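## Task

The robot starts already gripping the tube with the light blue cap. Lower it fully into a free well of the rack that sits on the shelved bench close to the door. No tube may reach the floor. Every other tube must stay fully seated in its rack. The glass breaks if it drops more than a few centimetres (roughly a well's depth) or is struck hard. Release the tube and move the gripper away afterwards. The robot must not tip over or be left leaning. The placement only counts if it stays put without the robot holding it.

## Robot and tools

Robot: a Hello Robot Stretch 4, about 1.6 m tall, with one arm. It has an omni-wheel base (rim within 0.23 m of the base origin), a lift that slides up a mast, an arm that telescopes forward, a wrist with yaw, pitch and roll, and a two-finger gripper. Cameras: head_camera, head_left_camera, head_right_camera (fisheye) and wrist_camera.

Frames: the base frame sits on the floor below the base centre, with x forward, y left and z up. hand_pose is reported in this frame. It is a point between the open fingertips, and the printed value may be somewhat off. Odometry is the base frame as it was at the start of the scene. Heading is positive to the left and lies in -3.142..3.142.

execute_actions(actions, cameras): actions is a list holding one action or none. An empty list only returns the state and images. An action can contain:
- base: exactly one relative command measured from the last reported base position. translate_m is metres, forward positive, -2..2. strafe_m is metres sideways, left positive, -2..2. rotate_rad is radians turned in place, counter-clockwise positive, -3.2..3.2.
- joints: absolute targets keyed by name. lift_m 0..1.2 m. arm_m 0..0.55 m of extension. wrist_yaw_rad -1.134..4.276 (0 points forward, positive turns left, 3.14 is folded back, above 3.4 the arm may block it). wrist_pitch_rad -1.117..4.259 (0 is level, 1.57 points straight down). wrist_roll_rad -1.117..4.259 (0 puts the fingers level, positive turns clockwise as seen from behind). gripper_m -0.038..0.141, the fingertip gap in metres; values below 0 press the tips together. Targets outside a range are clipped and the result reports it. Any other bad value or unknown key rejects the whole call, and nothing moves.
- pace: "slow", "default", "fast" or "max". Base speeds are 0.1/0.3/0.4/0.6 m/s and turn rates 1/2/3/4 rad/s. These are reduced when the lift is above 0.2 m, down to 0.3 m/s and 1 rad/s at full height.
- contact_limits: {"arm_m": 0..0.75} sets how hard the arm may push before it halts. The default is 0.5, and lower values are gentler.
- end_of_arm: "enable_torque", sent on its own, restarts wrist or gripper motors that have shut off.
Motions in one action start together. Anything you leave out may keep driving toward its earlier target. A single action runs at most 15 s. cameras picks which images come back: null or ["all"] returns every camera, [] returns none.

wait(seconds 0..10) sends no commands and returns the state and images. zoom_image(camera, region [x0,y0,x1,y1] in pixels, at most 504x504) enlarges part of that camera's latest full image. read_manual only returns licence text. finished_scene(scene) ends the current scene, given its number, and cannot be undone. The next scene's task appears in its result. Ending a reply without a tool call ends everything.

Results: base_status and joint_status describe how each motion ended. "done" means the target was reached; for the base it means the wheels turned the commanded amount, even if they slipped. "off_target" means it stopped short and may still be pushing. "contact_stop_at_<key>" means it hit something; that part stops and may go slack, so a slack lift can sink under load. "limit_stop_at_tilt" means the lean went past 6 degrees; the lift, arm and wheels go slack until it recovers. "limit_stop_at_own_body" means self-collision, which is likely with the wrist pitched up (below -0.2) and rolled. "torque_fault" means a wrist or gripper motor went limp; send enable_torque. If a call reports a stop, later calls in the same reply are skipped. on_its_own lists what happened without a command; "held at" gives the held target. turned_by_wheels vs turned_by_imu differing by more than about 0.1 rad suggests a collision or slip. base_tilt is in degrees, with forward and right positive. motor_effort is in percent, with the peak in brackets. A resting effort outside its normal range suggests a load or contact. The gripper_m reading and "done" do not show a grasp; a clear change in gripper effort does. lidar_m gives 12 sectors of 30 degrees, distances in metres. Sector 1 is ahead and they run counter-clockwise: 4 left, 7 behind, 10 right. "-" means nothing seen or closer than 0.25 m. Glass and thin legs may be missed. wrist_depth_mm is a 7x7 grid in millimetres, 100..2000, starting top-left; clear objects are left out.

Gripping: command a gap smaller than the object to squeeze. Pressing harder pulls the object toward the wrist. Opening pushes it away. If the fingertips stick on a surface, raise the lift.

Camera calibration (intrinsics, T_world_to_cam from the base frame) was given for the first scene and has small errors. The wrist camera's pose error grows with arm extension.

Cautions: lower tubes gently into the wells and release them only once fully seated. The tubes are glass and break from falls of a few centimetres or hard knocks. Never let a tube reach the floor. Avoid bumping other tubes or racks. Do not drive or turn with a load over 1 kg while arm_m is above 0.2, and avoid strong sustained pushes, so the robot does not tip. Use low arm contact limits near racks. After releasing, open the gripper and withdraw or lift clear. Fewer and faster robot motions are better.

Each tool is called after "Call:" as name(argument=value, ...) on one line, values as JSON.

## Session

Call:
execute_actions(actions=[])

Scene clock: 0.00 s.
base_odometry: x=+0.000 y=+0.000 heading=+0.000 (m, m, rad; odometry frame)
turned_by_wheels: +0.000 (rad since the last result)
turned_by_imu: +0.000 (rad since the last result)
base_tilt: forward=+0.5 right=-0.1 (deg)
lidar_m: 1.51 1.45 1.57 1.88 1.84 1.54 1.18 1.18 1.33 1.34 1.28 1.40
base_status: not commanded
joint_positions: lift_m=+0.601 arm_m=+0.002 wrist_yaw_rad=+0.017 wrist_pitch_rad=+0.137 wrist_roll_rad=-0.009 gripper_m=-0.038
joint_status: not commanded
motor_effort: lift_m=+20 arm_m=+0 wrist_yaw_rad=+1 wrist_pitch_rad=-4 wrist_roll_rad=+0 gripper_m=-15 wheel_0=+0 wheel_1=+0 wheel_2=+0 (%)
hand_pose: x=+0.4601 y=-0.0826 z=+0.7403 quat_wxyz=(+0.998, -0.005, +0.068, +0.009) (m; base frame)
wrist_depth_mm: 1397 1708 1863 - - - 1921 / 1118 1255 1921 - - - 1863 / 1118 1205 1983 - - - 1921 / 1160 1255 1983 - - - - / 1160 1255 - - - - 1983 / 1182 1281 180 206 179 1708 1808 / 1255 1255 1366 172 1397 1255 1397
pictures: head_camera, head_left_camera, head_right_camera, wrist_camera
Images, in order (width x height): head_camera 420x560, head_left_camera 420x672, head_right_camera 420x672, wrist_camera 616x392.

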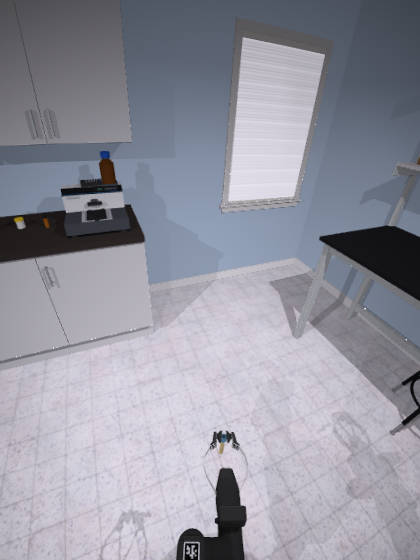

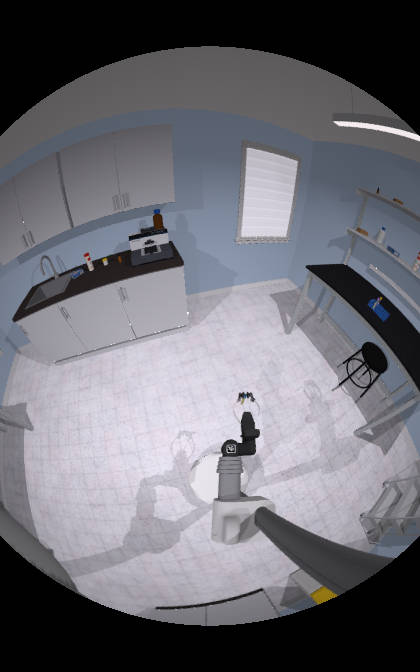

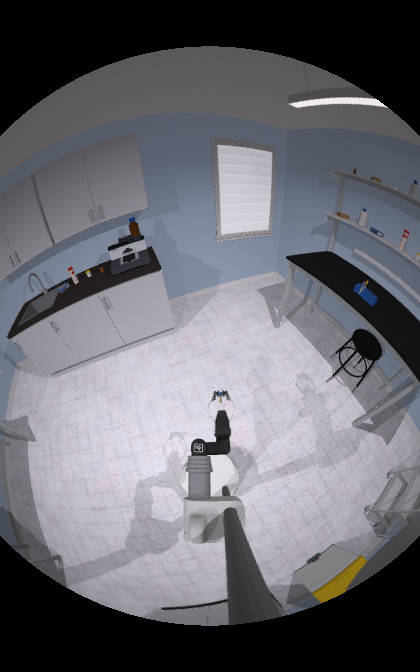

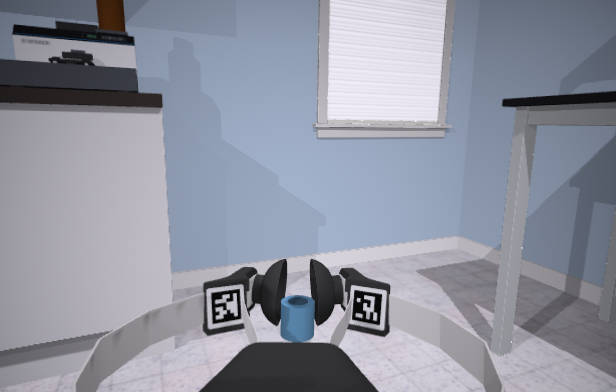

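Call:
execute_actions(actions=[{"base":{"rotate_rad":-1.1},"joints":{"lift_m":1.0},"pace":"slow"}])

Scene clock: 7.83 s.
base_odometry: x=+0.000 y=+0.000 heading=-1.100 (m, m, rad; odometry frame)
turned_by_wheels: -1.100 (rad since the last result)
turned_by_imu: -1.098 (rad since the last result)
base_tilt: forward=+0.5 right=-0.1 (deg)
lidar_m: 0.45 1.39 2.14 1.45 1.58 1.89 1.87 2.01 1.20 1.17 1.30 1.33
base_status: done
joint_positions: lift_m=+1.000 arm_m=+0.002 wrist_yaw_rad=+0.017 wrist_pitch_rad=+0.137 wrist_roll_rad=-0.009 gripper_m=-0.038
joint_status: all done
motor_effort: lift_m=+23(22) arm_m=+0(0) wrist_yaw_rad=+1(1) wrist_pitch_rad=-6(7) wrist_roll_rad=+0(0) gripper_m=-16(20) wheel_0=+0(4) wheel_1=+0(5) wheel_2=-1(5) (%)
hand_pose: x=+0.4601 y=-0.0826 z=+1.1386 quat_wxyz=(+0.998, -0.005, +0.068, +0.009) (m; base frame)
wrist_depth_mm: 1921 1921 1863 1808 1808 1756 1708 / 1983 1921 1921 1863 1863 1808 1708 / - 1983 1983 1921 1863 1808 1808 / 1618 1708 1464 1708 1921 1921 1863 / - - 1205 1160 1160 1921 1921 / - - 180 206 179 1983 1983 / - 1863 - 172 1983 1921 -
pictures: head_camera, head_left_camera, head_right_camera, wrist_camera
camera_calibration (this result's frames):
wrist_camera: T_world_to_cam=[[0.0128529, -0.999637, 0.0236953, -0.118942], [-0.154328, -0.0253964, -0.987693, 1.24744], [0.987936, 0.00903783, -0.154599, -0.0530824], [0, 0, 0, 1]] pos_world=[0.246486, -0.0867389, 1.2267]
Images, in order (width x height): head_camera 420x560, head_left_camera 420x672, head_right_camera 420x672, wrist_camera 616x392.

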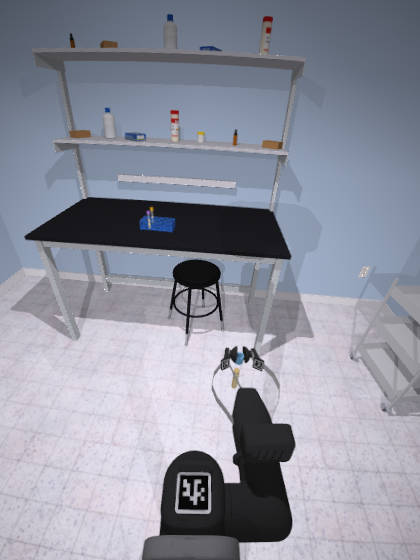

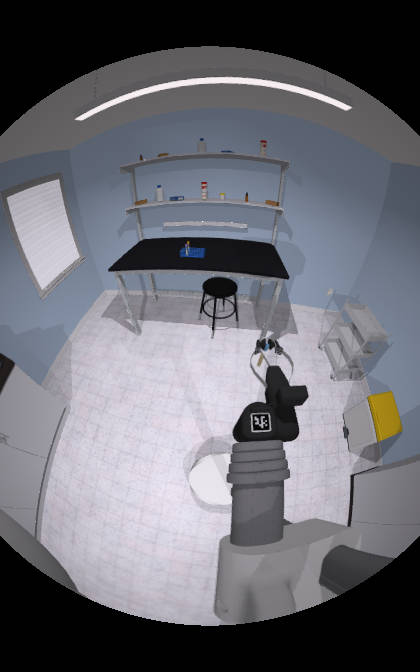

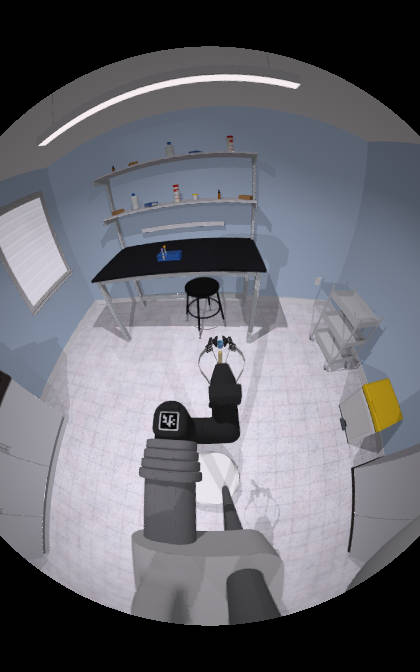

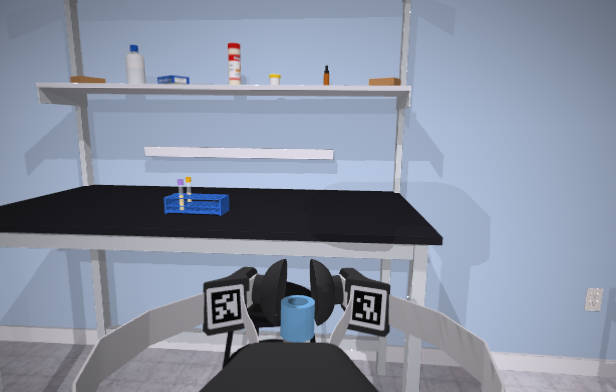

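Call:
execute_actions(actions=[{"base":{"rotate_rad":-1.8},"pace":"slow"}], cameras=["head_left_camera","head_right_camera"])

Scene clock: 18.70 s.
base_odometry: x=+0.000 y=+0.000 heading=-2.900 (m, m, rad; odometry frame)
turned_by_wheels: -1.800 (rad since the last result)
turned_by_imu: -1.798 (rad since the last result)
base_tilt: forward=+0.6 right=-0.1 (deg)
lidar_m: 0.41 1.23 1.48 1.29 1.29 1.64 1.46 1.50 1.89 1.87 1.89 1.25
base_status: done
joint_positions: lift_m=+1.000 arm_m=+0.002 wrist_yaw_rad=+0.017 wrist_pitch_rad=+0.137 wrist_roll_rad=-0.009 gripper_m=-0.038
joint_status: not commanded
motor_effort: lift_m=+21(23) arm_m=+0(0) wrist_yaw_rad=+1(1) wrist_pitch_rad=-6(7) wrist_roll_rad=+1(0) gripper_m=-19(17) wheel_0=+0(4) wheel_1=+0(4) wheel_2=-1(4) (%)
hand_pose: x=+0.4601 y=-0.0826 z=+1.1387 quat_wxyz=(+0.998, -0.005, +0.068, +0.009) (m; base frame)
wrist_depth_mm: 1281 1308 1308 946 976 991 1042 / 1308 1336 1366 960 991 1025 1060 / 1336 1366 1397 991 1025 1060 1118 / 1366 1397 1430 1025 1060 1078 1618 / 1430 1430 1499 1042 1078 1118 1708 / 1430 1464 180 207 179 1160 1756 / 1336 1182 1537 172 1160 1182 1808
pictures: head_left_camera, head_right_camera
Images, in order (width x height): head_left_camera 420x672, head_right_camera 420x672.

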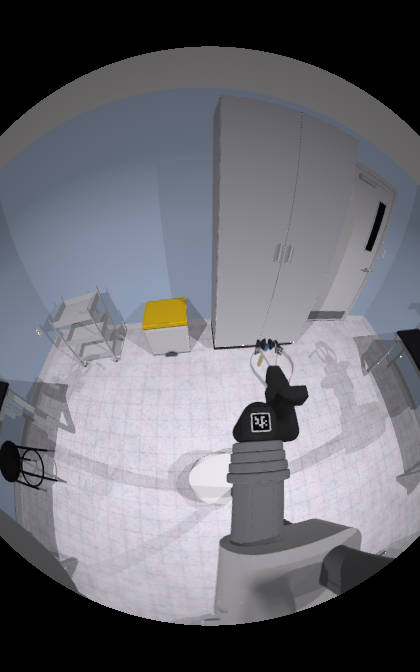

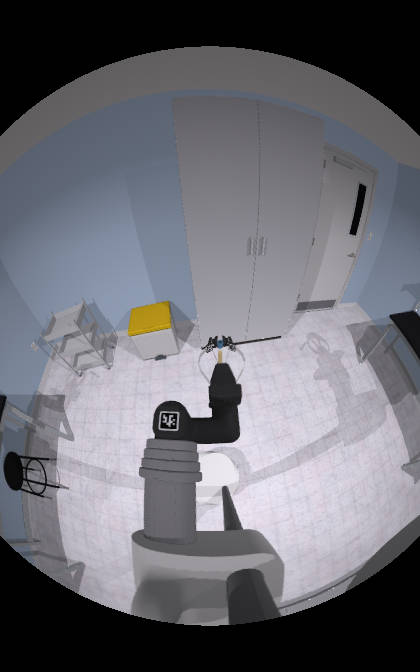

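Call:
execute_actions(actions=[{"base":{"rotate_rad":-1.45},"pace":"slow"}])

Scene clock: 29.93 s.
base_odometry: x=+0.000 y=+0.000 heading=+1.934 (m, m, rad; odometry frame)
turned_by_wheels: -1.450 (rad since the last result)
turned_by_imu: -1.448 (rad since the last result)
base_tilt: forward=+0.5 right=-0.1 (deg)
lidar_m: 0.42 1.93 1.22 1.17 1.27 1.33 1.30 1.36 2.23 1.47 1.55 1.90
base_status: done
joint_positions: lift_m=+1.000 arm_m=+0.002 wrist_yaw_rad=+0.017 wrist_pitch_rad=+0.137 wrist_roll_rad=-0.009 gripper_m=-0.038
joint_status: not commanded
motor_effort: lift_m=+22(22) arm_m=+0(0) wrist_yaw_rad=+1(1) wrist_pitch_rad=-6(5) wrist_roll_rad=+0(0) gripper_m=-17(17) wheel_0=+3(5) wheel_1=+2(3) wheel_2=+1(4) (%)
hand_pose: x=+0.4601 y=-0.0826 z=+1.1387 quat_wxyz=(+0.998, -0.005, +0.068, +0.009) (m; base frame)
wrist_depth_mm: - - - - - - - / - - - - - - - / - - - - - - - / - - - - - - - / - - - 1863 - - - / - - 180 206 179 - - / - 1863 - 173 - 1921 -
pictures: head_camera, head_left_camera, head_right_camera, wrist_camera
camera_calibration (this result's frames):
wrist_camera: T_world_to_cam=[[0.0128558, -0.999636, 0.0236997, -0.11895], [-0.154328, -0.0254013, -0.987693, 1.24752], [0.987936, 0.00904003, -0.154599, -0.0530781], [0, 0, 0, 1]] pos_world=[0.246494, -0.0867385, 1.22678]
Images, in order (width x height): head_camera 420x560, head_left_camera 420x672, head_right_camera 420x672, wrist_camera 616x392.

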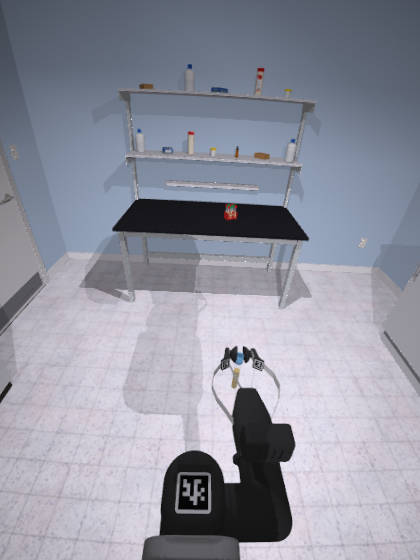

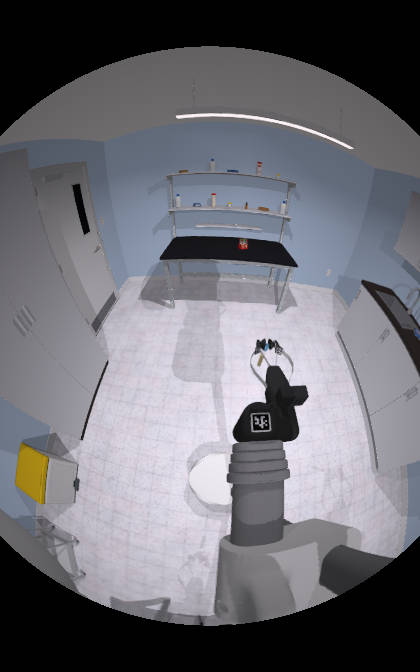

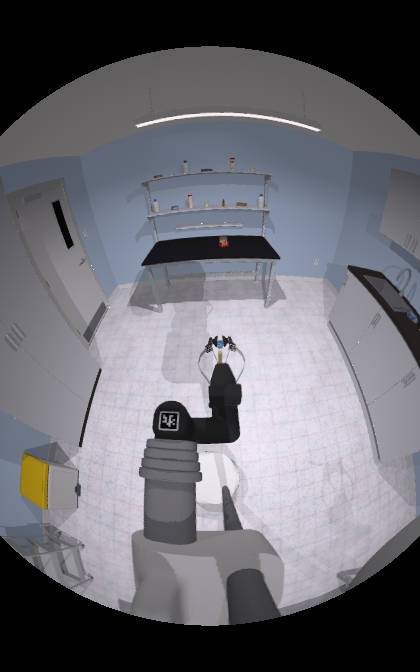

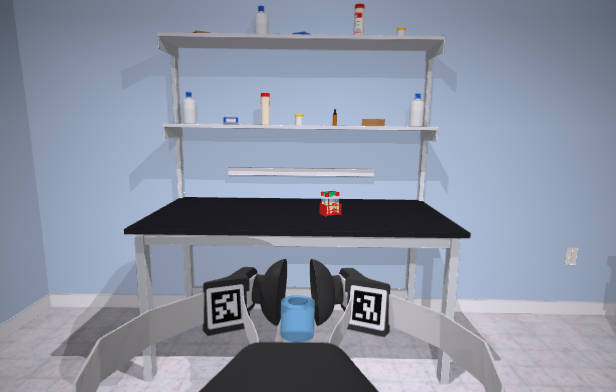

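Call:
execute_actions(actions=[{"base":{"translate_m":1.3},"joints":{"lift_m":1.08}}])

Call:
zoom_image(camera="head_camera", region=[150, 200, 350, 420])

Scene clock: 40.70 s.
base_odometry: x=-0.462 y=+1.215 heading=+1.934 (m, m, rad; odometry frame)
turned_by_wheels: +0.000 (rad since the last result)
turned_by_imu: +0.000 (rad since the last result)
base_tilt: forward=+0.5 right=+0.0 (deg)
lidar_m: 0.55 0.60 0.83 1.22 1.22 1.88 3.35 2.11 1.57 1.48 0.82 0.59
base_status: done
joint_positions: lift_m=+1.080 arm_m=+0.002 wrist_yaw_rad=+0.017 wrist_pitch_rad=+0.137 wrist_roll_rad=-0.009 gripper_m=-0.038
joint_status: all done
motor_effort: lift_m=+21(23) arm_m=+0(0) wrist_yaw_rad=+1(1) wrist_pitch_rad=-5(7) wrist_roll_rad=+0(0) gripper_m=-20(19) wheel_0=+0(6) wheel_1=-1(6) wheel_2=+1(10) (%)
hand_pose: x=+0.4601 y=-0.0826 z=+1.2187 quat_wxyz=(+0.998, -0.005, +0.068, +0.009) (m; base frame)
wrist_depth_mm: 1060 1078 1078 1060 1060 1060 1060 / 1098 1098 1098 1098 1098 1098 1078 / 1008 1118 1118 1118 1138 1118 946 / 1160 1160 1160 1160 1160 1160 1160 / 1182 1182 1182 1182 1182 1182 1182 / 1138 1160 180 206 179 1182 1229 / 891 809 891 172 866 820 904
pictures: head_camera, head_left_camera, head_right_camera, wrist_camera
camera_calibration (this result's frames):
wrist_camera: T_world_to_cam=[[0.0128565, -0.999636, 0.0236998, -0.120847], [-0.154347, -0.0254016, -0.98769, 1.32657], [0.987933, 0.00904024, -0.154617, -0.0406809], [0, 0, 0, 1]] pos_world=[0.246495, -0.0867385, 1.30681]
Images, in order (width x height): head_camera 420x560, head_left_camera 420x672, head_right_camera 420x672, wrist_camera 616x392.

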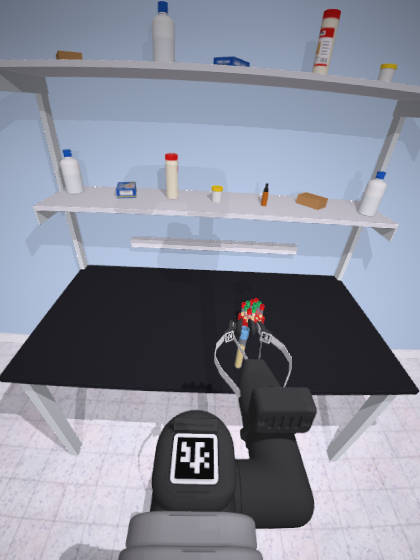

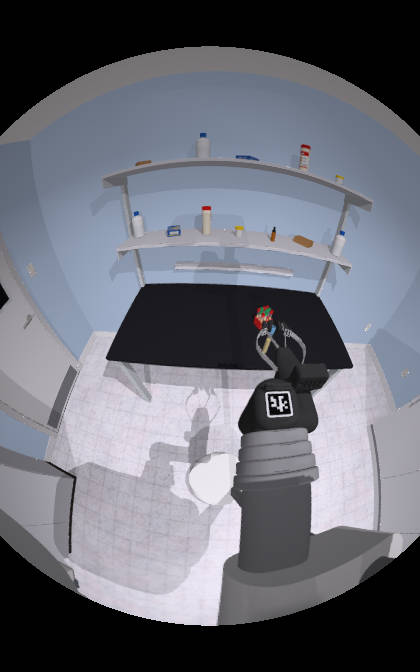

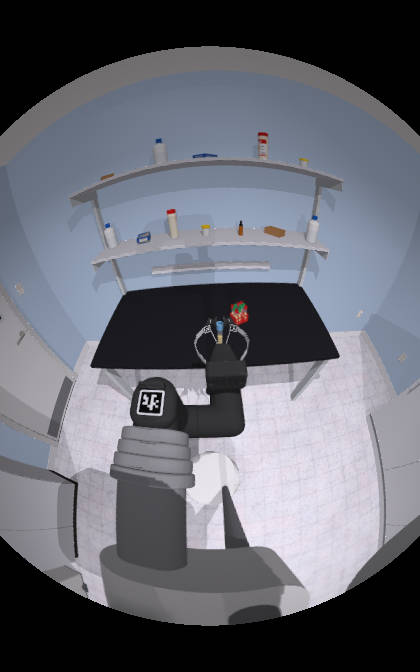

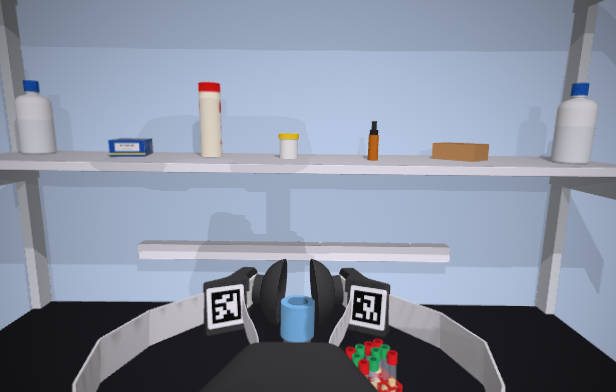

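Region (150, 200, 350, 420) of head_camera's 420x560 image, scaled by 2.291, with more detail than that image has; it fills the left 458 columns of this view, and the rest is white.

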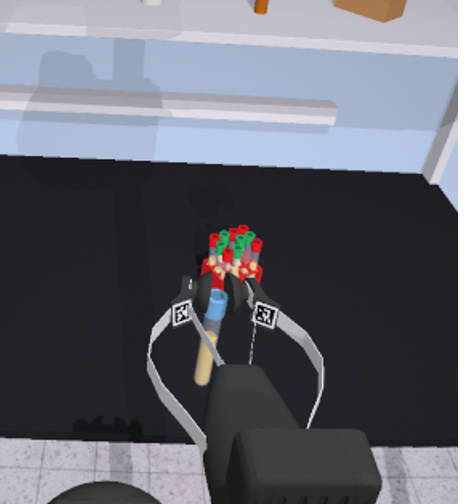

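Call:
execute_actions(actions=[{"base":{"strafe_m":-0.15},"joints":{"lift_m":1.0}}], cameras=["head_camera","wrist_camera"])

Call:
zoom_image(camera="head_camera", region=[170, 280, 270, 380])

Call:
zoom_image(camera="wrist_camera", region=[150, 230, 350, 392])

Scene clock: 51.57 s.
base_odometry: x=-0.321 y=+1.269 heading=+1.934 (m, m, rad; odometry frame)
turned_by_wheels: +0.000 (rad since the last result)
turned_by_imu: +0.002 (rad since the last result)
base_tilt: forward=+0.5 right=-0.1 (deg)
lidar_m: 0.41 0.56 0.80 1.35 1.35 1.98 3.35 1.92 1.37 1.32 0.83 0.57
base_status: done
joint_positions: lift_m=+1.000 arm_m=+0.002 wrist_yaw_rad=+0.017 wrist_pitch_rad=+0.137 wrist_roll_rad=-0.009 gripper_m=-0.038
joint_status: all done
motor_effort: lift_m=+17(20) arm_m=+0(0) wrist_yaw_rad=+0(1) wrist_pitch_rad=-6(7) wrist_roll_rad=+0(0) gripper_m=-15(20) wheel_0=+0(8) wheel_1=+1(6) wheel_2=+1(1) (%)
hand_pose: x=+0.4601 y=-0.0826 z=+1.1390 quat_wxyz=(+0.998, -0.005, +0.068, +0.009) (m; base frame)
wrist_depth_mm: 1078 1078 1078 1078 1060 1078 1060 / 1098 1098 1098 1098 1098 1078 1098 / 1118 1138 1138 1138 1138 1118 1118 / 1160 1138 1160 1160 1160 1160 1160 / 1182 1182 1205 1182 1205 1182 1182 / 976 976 180 206 179 1008 1229 / 750 691 759 173 759 699 768
pictures: head_camera, wrist_camera
camera_calibration (this result's frames):
wrist_camera: T_world_to_cam=[[0.0128563, -0.999636, 0.0236998, -0.118959], [-0.154351, -0.0254016, -0.987689, 1.24788], [0.987932, 0.00903996, -0.154622, -0.0529936], [0, 0, 0, 1]] pos_world=[0.246495, -0.0867385, 1.22714]
Images, in order (width x height): head_camera 420x560, wrist_camera 616x392.

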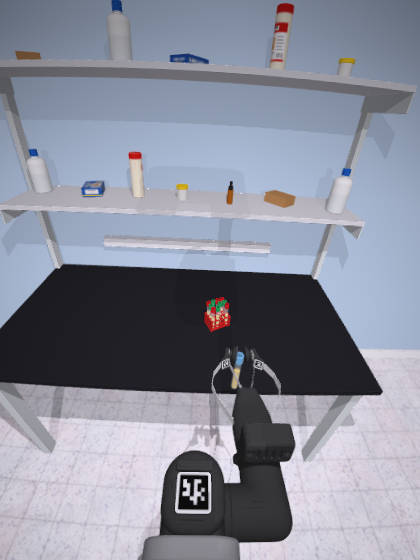

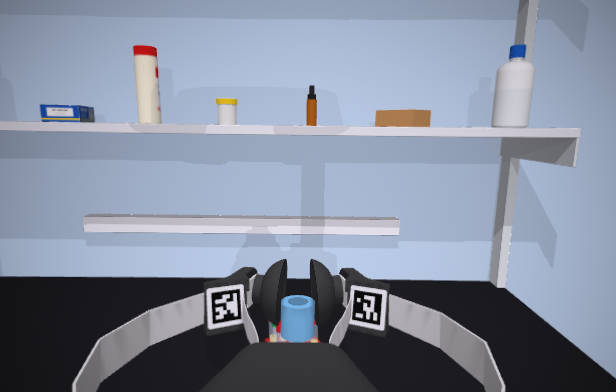

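Region (170, 280, 270, 380) of head_camera's 420x560 image, scaled by 5.040, with more detail than that image has.

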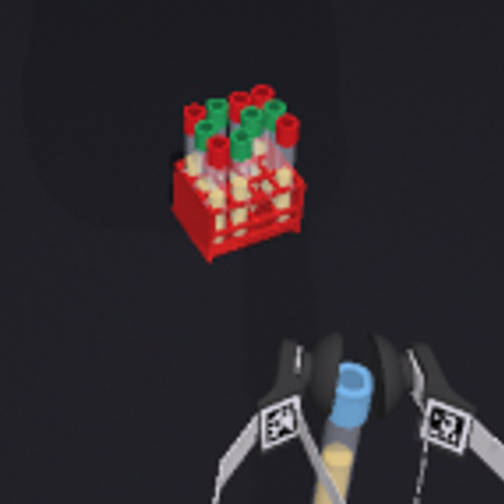

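Region (150, 230, 350, 392) of wrist_camera's 616x392 image, scaled by 2.520; it fills the top 408 rows of this view, and the rest is white.

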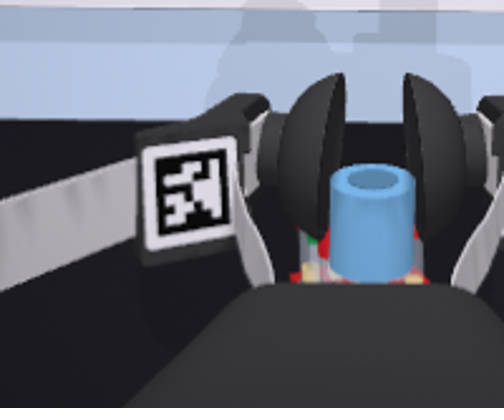

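Call:
execute_actions(actions=[{"base":{"translate_m":0.25},"joints":{"lift_m":0.9}}])

Call:
zoom_image(camera="head_camera", region=[180, 320, 290, 430])

Call:
zoom_image(camera="head_left_camera", region=[210, 310, 310, 410])

Call:
zoom_image(camera="head_right_camera", region=[170, 310, 270, 410])

Scene clock: 101.63 s.
base_odometry: x=-0.410 y=+1.502 heading=+1.934 (m, m, rad; odometry frame)
turned_by_wheels: +0.000 (rad since the last result)
turned_by_imu: +0.001 (rad since the last result)
base_tilt: forward=+0.5 right=-0.1 (deg)
lidar_m: 0.31 0.33 0.47 1.72 1.42 1.90 3.61 1.92 1.41 1.34 0.46 0.35
base_status: done
joint_positions: lift_m=+0.900 arm_m=+0.002 wrist_yaw_rad=+0.017 wrist_pitch_rad=+0.137 wrist_roll_rad=-0.009 gripper_m=-0.038
joint_status: all done
motor_effort: lift_m=+17(17) arm_m=+0(0) wrist_yaw_rad=+1(1) wrist_pitch_rad=-5(6) wrist_roll_rad=+0(0) gripper_m=-17(19) wheel_0=+0(5) wheel_1=-1(3) wheel_2=+1(8) (%)
hand_pose: x=+0.4601 y=-0.0826 z=+1.0390 quat_wxyz=(+0.998, -0.005, +0.068, +0.009) (m; base frame)
wrist_depth_mm: 820 831 820 820 831 820 809 / 854 820 788 759 750 732 732 / 878 878 878 878 866 878 866 / 891 891 891 891 878 891 891 / 917 931 931 917 917 917 917 / 759 759 180 206 179 788 798 / 591 539 585 172 597 544 603
pictures: head_camera, head_left_camera, head_right_camera, wrist_camera
camera_calibration (this result's frames):
wrist_camera: T_world_to_cam=[[0.0128567, -0.999636, 0.0236998, -0.116589], [-0.154355, -0.0254018, -0.987689, 1.14912], [0.987932, 0.00904027, -0.154625, -0.0684499], [0, 0, 0, 1]] pos_world=[0.246495, -0.0867385, 1.12715]
Images, in order (width x height): head_camera 420x560, head_left_camera 420x672, head_right_camera 420x672, wrist_camera 616x392.

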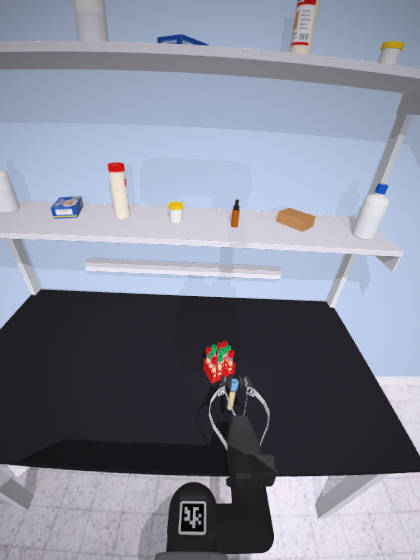

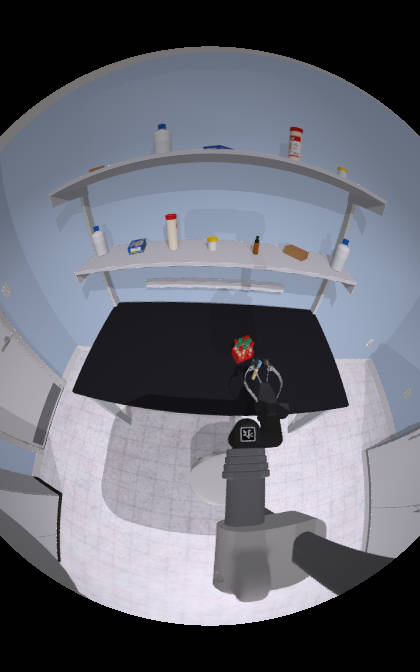

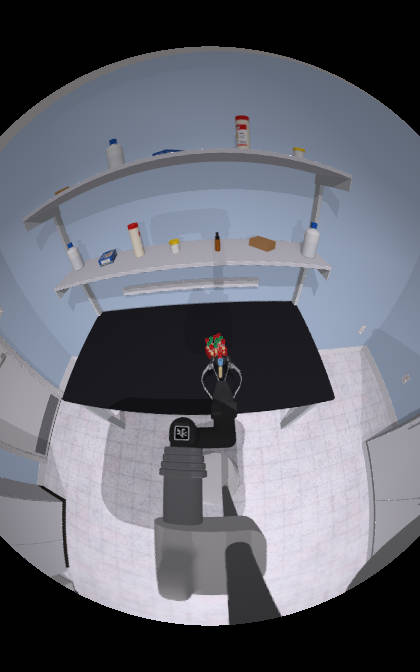

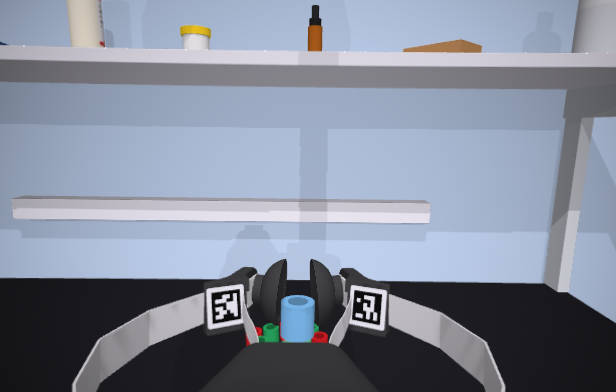

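Region (180, 320, 290, 430) of head_camera's 420x560 image, scaled by 4.582, with more detail than that image has.

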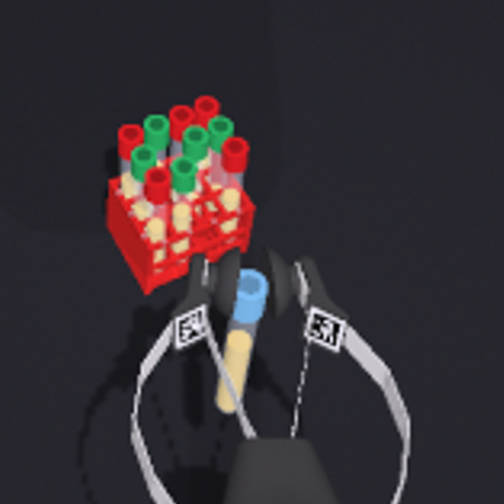

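Region (210, 310, 310, 410) of head_left_camera's 420x672 image, scaled by 5.040, with more detail than that image has.

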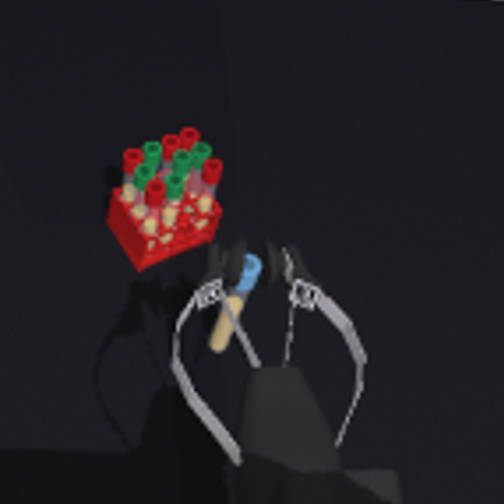

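Region (170, 310, 270, 410) of head_right_camera's 420x672 image, scaled by 5.040, with more detail than that image has.

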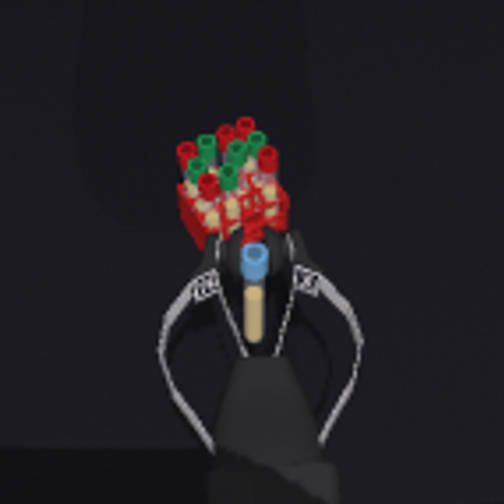

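Call:
execute_actions(actions=[{"joints":{"lift_m":0.81}}])

Call:
zoom_image(camera="head_camera", region=[190, 330, 280, 430])

Call:
zoom_image(camera="wrist_camera", region=[200, 230, 400, 392])

Scene clock: 130.97 s.
base_odometry: x=-0.410 y=+1.502 heading=+1.934 (m, m, rad; odometry frame)
turned_by_wheels: +0.000 (rad since the last result)
turned_by_imu: +0.001 (rad since the last result)
base_tilt: forward=+0.5 right=-0.1 (deg)
lidar_m: 0.31 0.31 0.46 1.71 1.40 1.93 3.64 1.94 1.40 1.33 0.47 0.35
base_status: not commanded
joint_positions: lift_m=+0.810 arm_m=+0.002 wrist_yaw_rad=+0.017 wrist_pitch_rad=+0.137 wrist_roll_rad=-0.009 gripper_m=-0.038
joint_status: all done
motor_effort: lift_m=+17(17) arm_m=+0(0) wrist_yaw_rad=+1(1) wrist_pitch_rad=-5(6) wrist_roll_rad=+0(0) gripper_m=-16(17) wheel_0=+0(0) wheel_1=-1(1) wheel_2=+1(1) (%)
hand_pose: x=+0.4601 y=-0.0826 z=+0.9490 quat_wxyz=(+0.998, -0.005, +0.068, +0.009) (m; base frame)
wrist_depth_mm: 732 715 699 683 683 683 683 / 854 842 842 854 854 842 842 / 878 878 866 866 878 878 866 / 904 904 904 891 891 891 891 / 820 820 831 831 854 854 854 / 569 574 180 206 179 585 591 / 439 402 439 172 445 407 452
pictures: head_camera, head_left_camera, head_right_camera, wrist_camera
camera_calibration (this result's frames):
wrist_camera: T_world_to_cam=[[0.0128567, -0.999636, 0.0236998, -0.114456], [-0.154355, -0.0254017, -0.987689, 1.06022], [0.987932, 0.00904023, -0.154625, -0.0823671], [0, 0, 0, 1]] pos_world=[0.246495, -0.0867385, 1.03715]
Images, in order (width x height): head_camera 420x560, head_left_camera 420x672, head_right_camera 420x672, wrist_camera 616x392.

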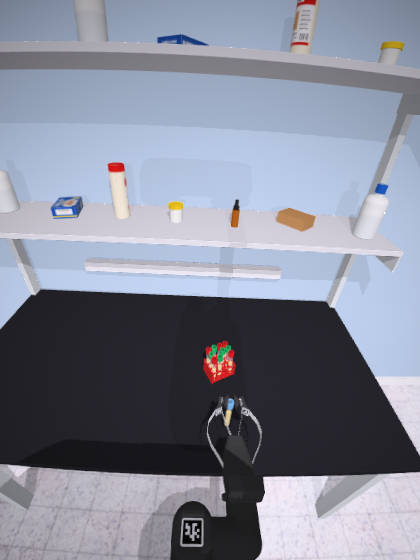

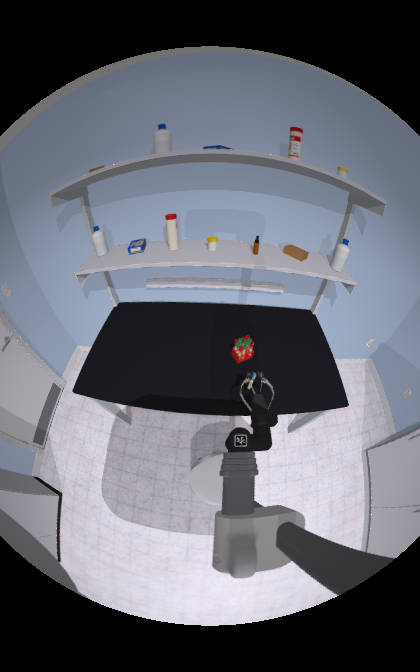

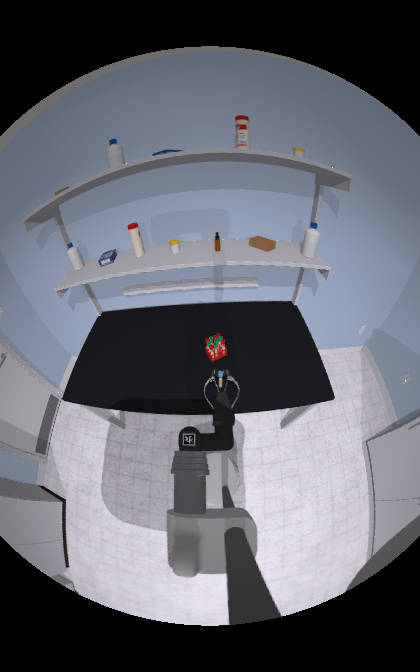

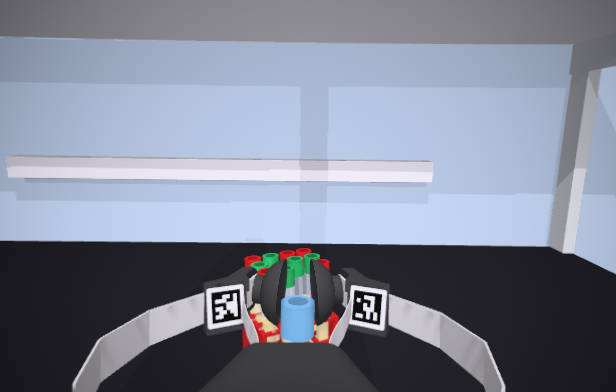

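Region (190, 330, 280, 430) of head_camera's 420x560 image, scaled by 5.040, with more detail than that image has; it fills the left 454 columns of this view, and the rest is white.

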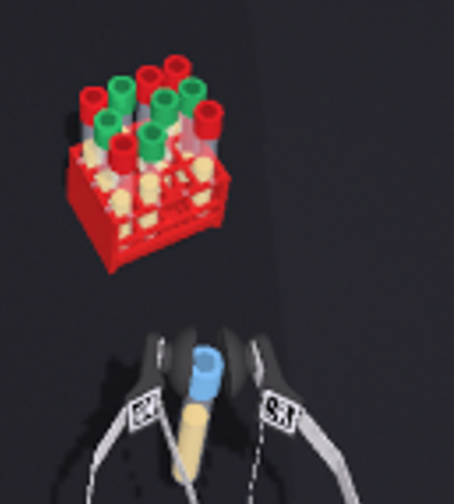

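Region (200, 230, 400, 392) of wrist_camera's 616x392 image, scaled by 2.520; it fills the top 408 rows of this view, and the rest is white.

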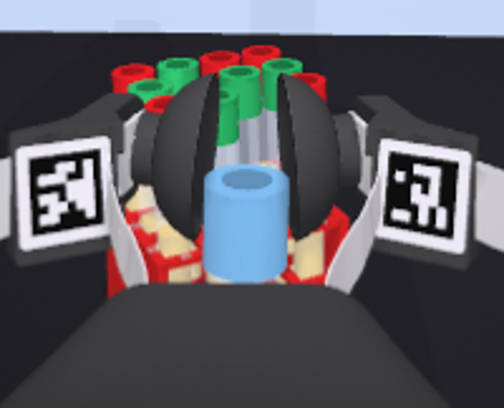

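Call:
execute_actions(actions=[{"joints":{"wrist_pitch_rad":0.0,"lift_m":0.80},"pace":"slow"}], cameras=["head_camera","wrist_camera"])

Call:
zoom_image(camera="head_camera", region=[190, 330, 280, 430])

Scene clock: 151.10 s.
base_odometry: x=-0.410 y=+1.502 heading=+1.934 (m, m, rad; odometry frame)
turned_by_wheels: +0.000 (rad since the last result)
turned_by_imu: +0.001 (rad since the last result)
base_tilt: forward=+0.5 right=-0.1 (deg)
lidar_m: 0.29 0.33 0.46 1.72 1.40 1.90 3.61 1.92 1.40 1.34 0.45 0.34
base_status: not commanded
joint_positions: lift_m=+0.800 arm_m=+0.002 wrist_yaw_rad=+0.017 wrist_pitch_rad=+0.003 wrist_roll_rad=-0.009 gripper_m=-0.038
joint_status: all done
motor_effort: lift_m=+17(16) arm_m=+0(0) wrist_yaw_rad=+1(1) wrist_pitch_rad=-9(4) wrist_roll_rad=+0(0) gripper_m=-17(18) wheel_0=+0(0) wheel_1=-1(1) wheel_2=+1(1) (%)
hand_pose: x=+0.4628 y=-0.0826 z=+0.9777 quat_wxyz=(+1.000, -0.005, +0.001, +0.008) (m; base frame)
wrist_depth_mm: 866 866 866 866 866 866 647 / 741 732 715 707 707 699 699 / 891 891 891 891 878 891 878 / 891 891 891 891 878 891 878 / 891 891 904 891 891 891 891 / 788 788 180 206 179 809 820 / 554 496 554 172 559 504 574
pictures: head_camera, wrist_camera
camera_calibration (this result's frames):
wrist_camera: T_world_to_cam=[[0.00972105, -0.999689, 0.0229783, -0.112972], [-0.0208637, -0.0231771, -0.999514, 1.03887], [0.999735, 0.00923691, -0.0210825, -0.216615], [0, 0, 0, 1]] pos_world=[0.23933, -0.0868579, 1.03639]
Images, in order (width x height): head_camera 420x560, wrist_camera 616x392.

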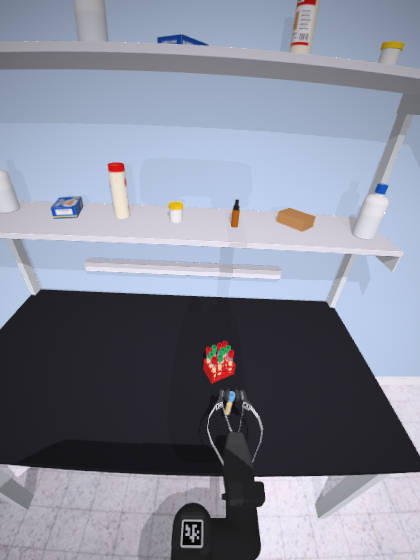

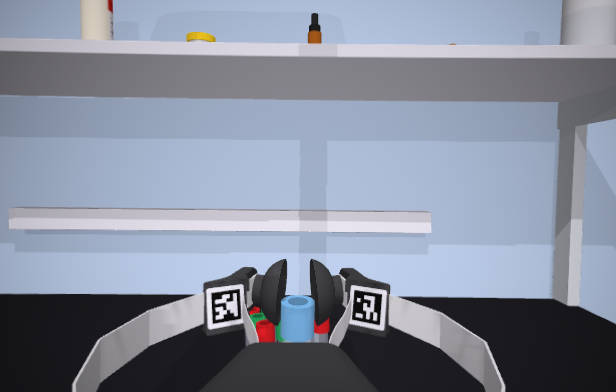

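Region (190, 330, 280, 430) of head_camera's 420x560 image, scaled by 5.040, with more detail than that image has; it fills the left 454 columns of this view, and the rest is white.

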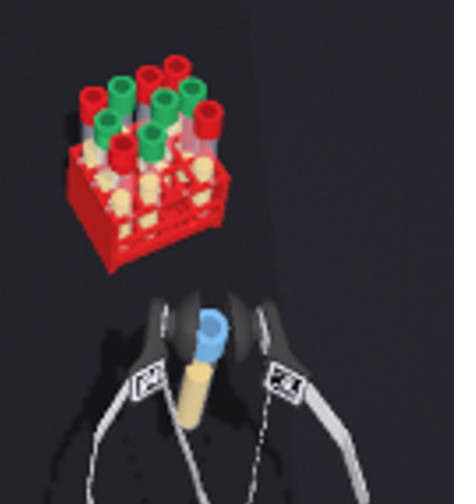

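Call:
execute_actions(actions=[{"joints":{"arm_m":0.10},"pace":"slow","contact_limits":{"arm_m":0.1}}])

Call:
zoom_image(camera="head_camera", region=[190, 330, 270, 410])

Call:
zoom_image(camera="head_left_camera", region=[220, 325, 280, 385])

Call:
zoom_image(camera="head_right_camera", region=[190, 325, 250, 385])

Scene clock: 193.53 s.
base_odometry: x=-0.410 y=+1.502 heading=+1.934 (m, m, rad; odometry frame)
turned_by_wheels: +0.000 (rad since the last result)
turned_by_imu: +0.002 (rad since the last result)
base_tilt: forward=+0.6 right=-0.1 (deg)
lidar_m: 0.32 0.34 0.48 1.72 1.42 1.90 3.63 1.94 1.40 1.33 0.47 0.35
base_status: not commanded
joint_positions: lift_m=+0.800 arm_m=+0.099 wrist_yaw_rad=+0.017 wrist_pitch_rad=+0.003 wrist_roll_rad=-0.009 gripper_m=-0.038
joint_status: all done
motor_effort: lift_m=+17(17) arm_m=+7(7) wrist_yaw_rad=+1(1) wrist_pitch_rad=-9(9) wrist_roll_rad=-1(0) gripper_m=-14(15) wheel_0=+0(0) wheel_1=-1(1) wheel_2=+1(1) (%)
contact_limits: arm_m 0.1
hand_pose: x=+0.5596 y=-0.0826 z=+0.9777 quat_wxyz=(+1.000, -0.005, +0.001, +0.008) (m; base frame)
wrist_depth_mm: 500 492 484 480 477 477 477 / 750 741 723 715 715 699 707 / 788 788 788 788 788 788 778 / 788 788 788 798 798 788 788 / 798 798 798 788 798 788 798 / 809 788 180 206 179 798 750 / 549 492 554 172 559 500 564
pictures: head_camera, head_left_camera, head_right_camera, wrist_camera
camera_calibration (this result's frames):
wrist_camera: T_world_to_cam=[[0.00971617, -0.999689, 0.0229769, -0.113911], [-0.0206669, -0.0231738, -0.999518, 1.04084], [0.999739, 0.00923662, -0.0208856, -0.313629], [0, 0, 0, 1]] pos_world=[0.336165, -0.0868581, 1.0364]
Images, in order (width x height): head_camera 420x560, head_left_camera 420x672, head_right_camera 420x672, wrist_camera 616x392.

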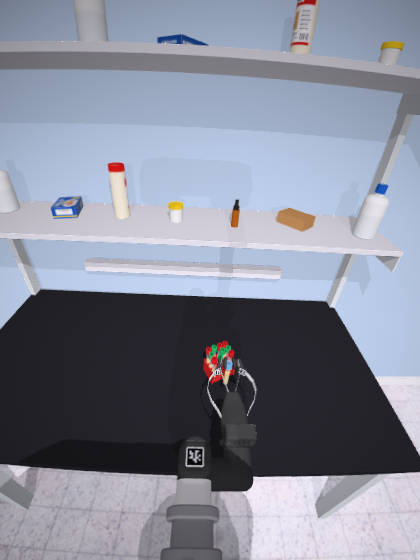

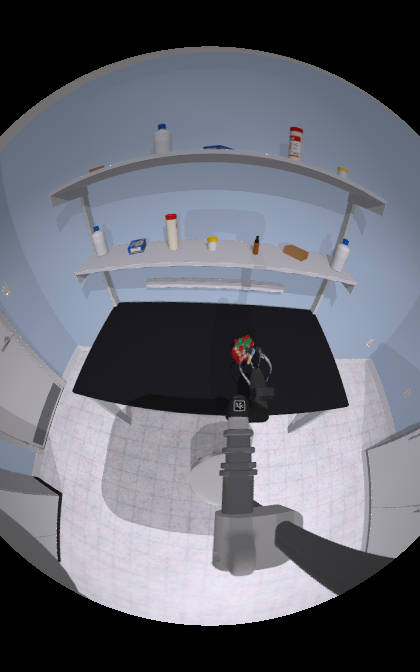

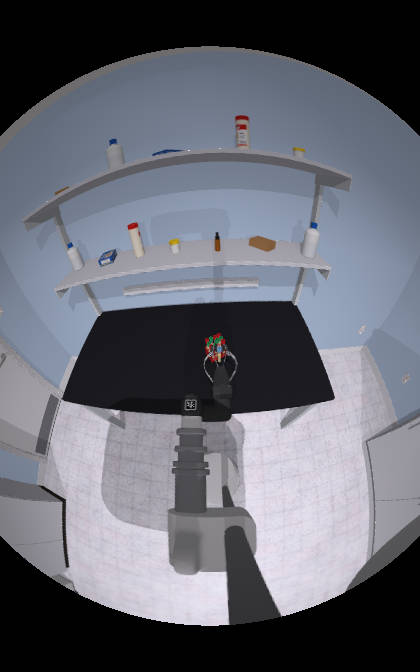

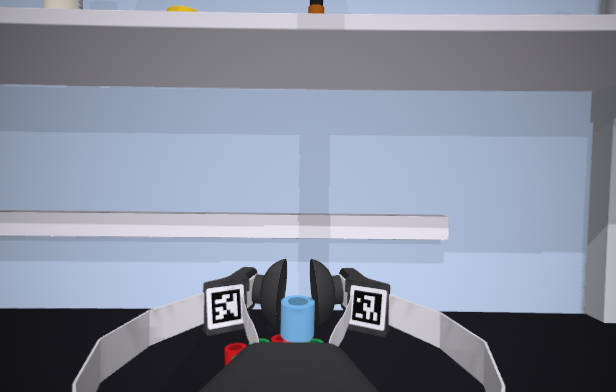

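Region (190, 330, 270, 410) of head_camera's 420x560 image, scaled by 6.300, with more detail than that image has.

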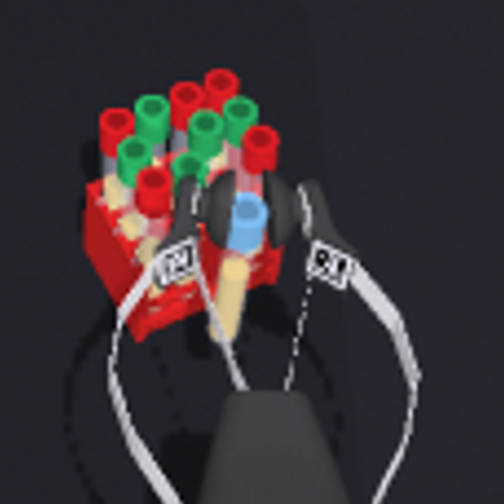

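Region (220, 325, 280, 385) of head_left_camera's 420x672 image, scaled by 8.400, with more detail than that image has.

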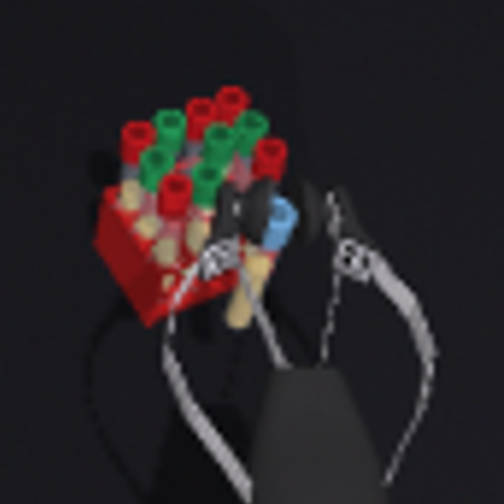

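Region (190, 325, 250, 385) of head_right_camera's 420x672 image, scaled by 8.400, with more detail than that image has.

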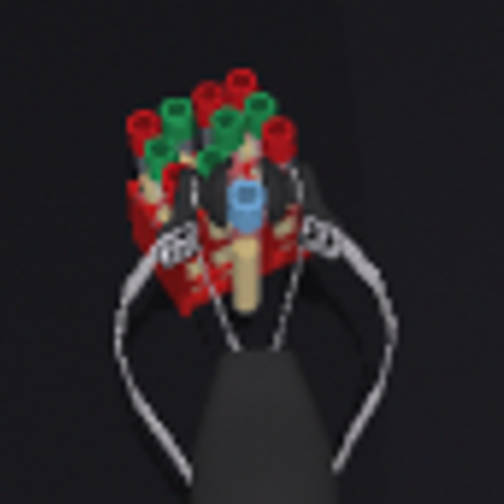

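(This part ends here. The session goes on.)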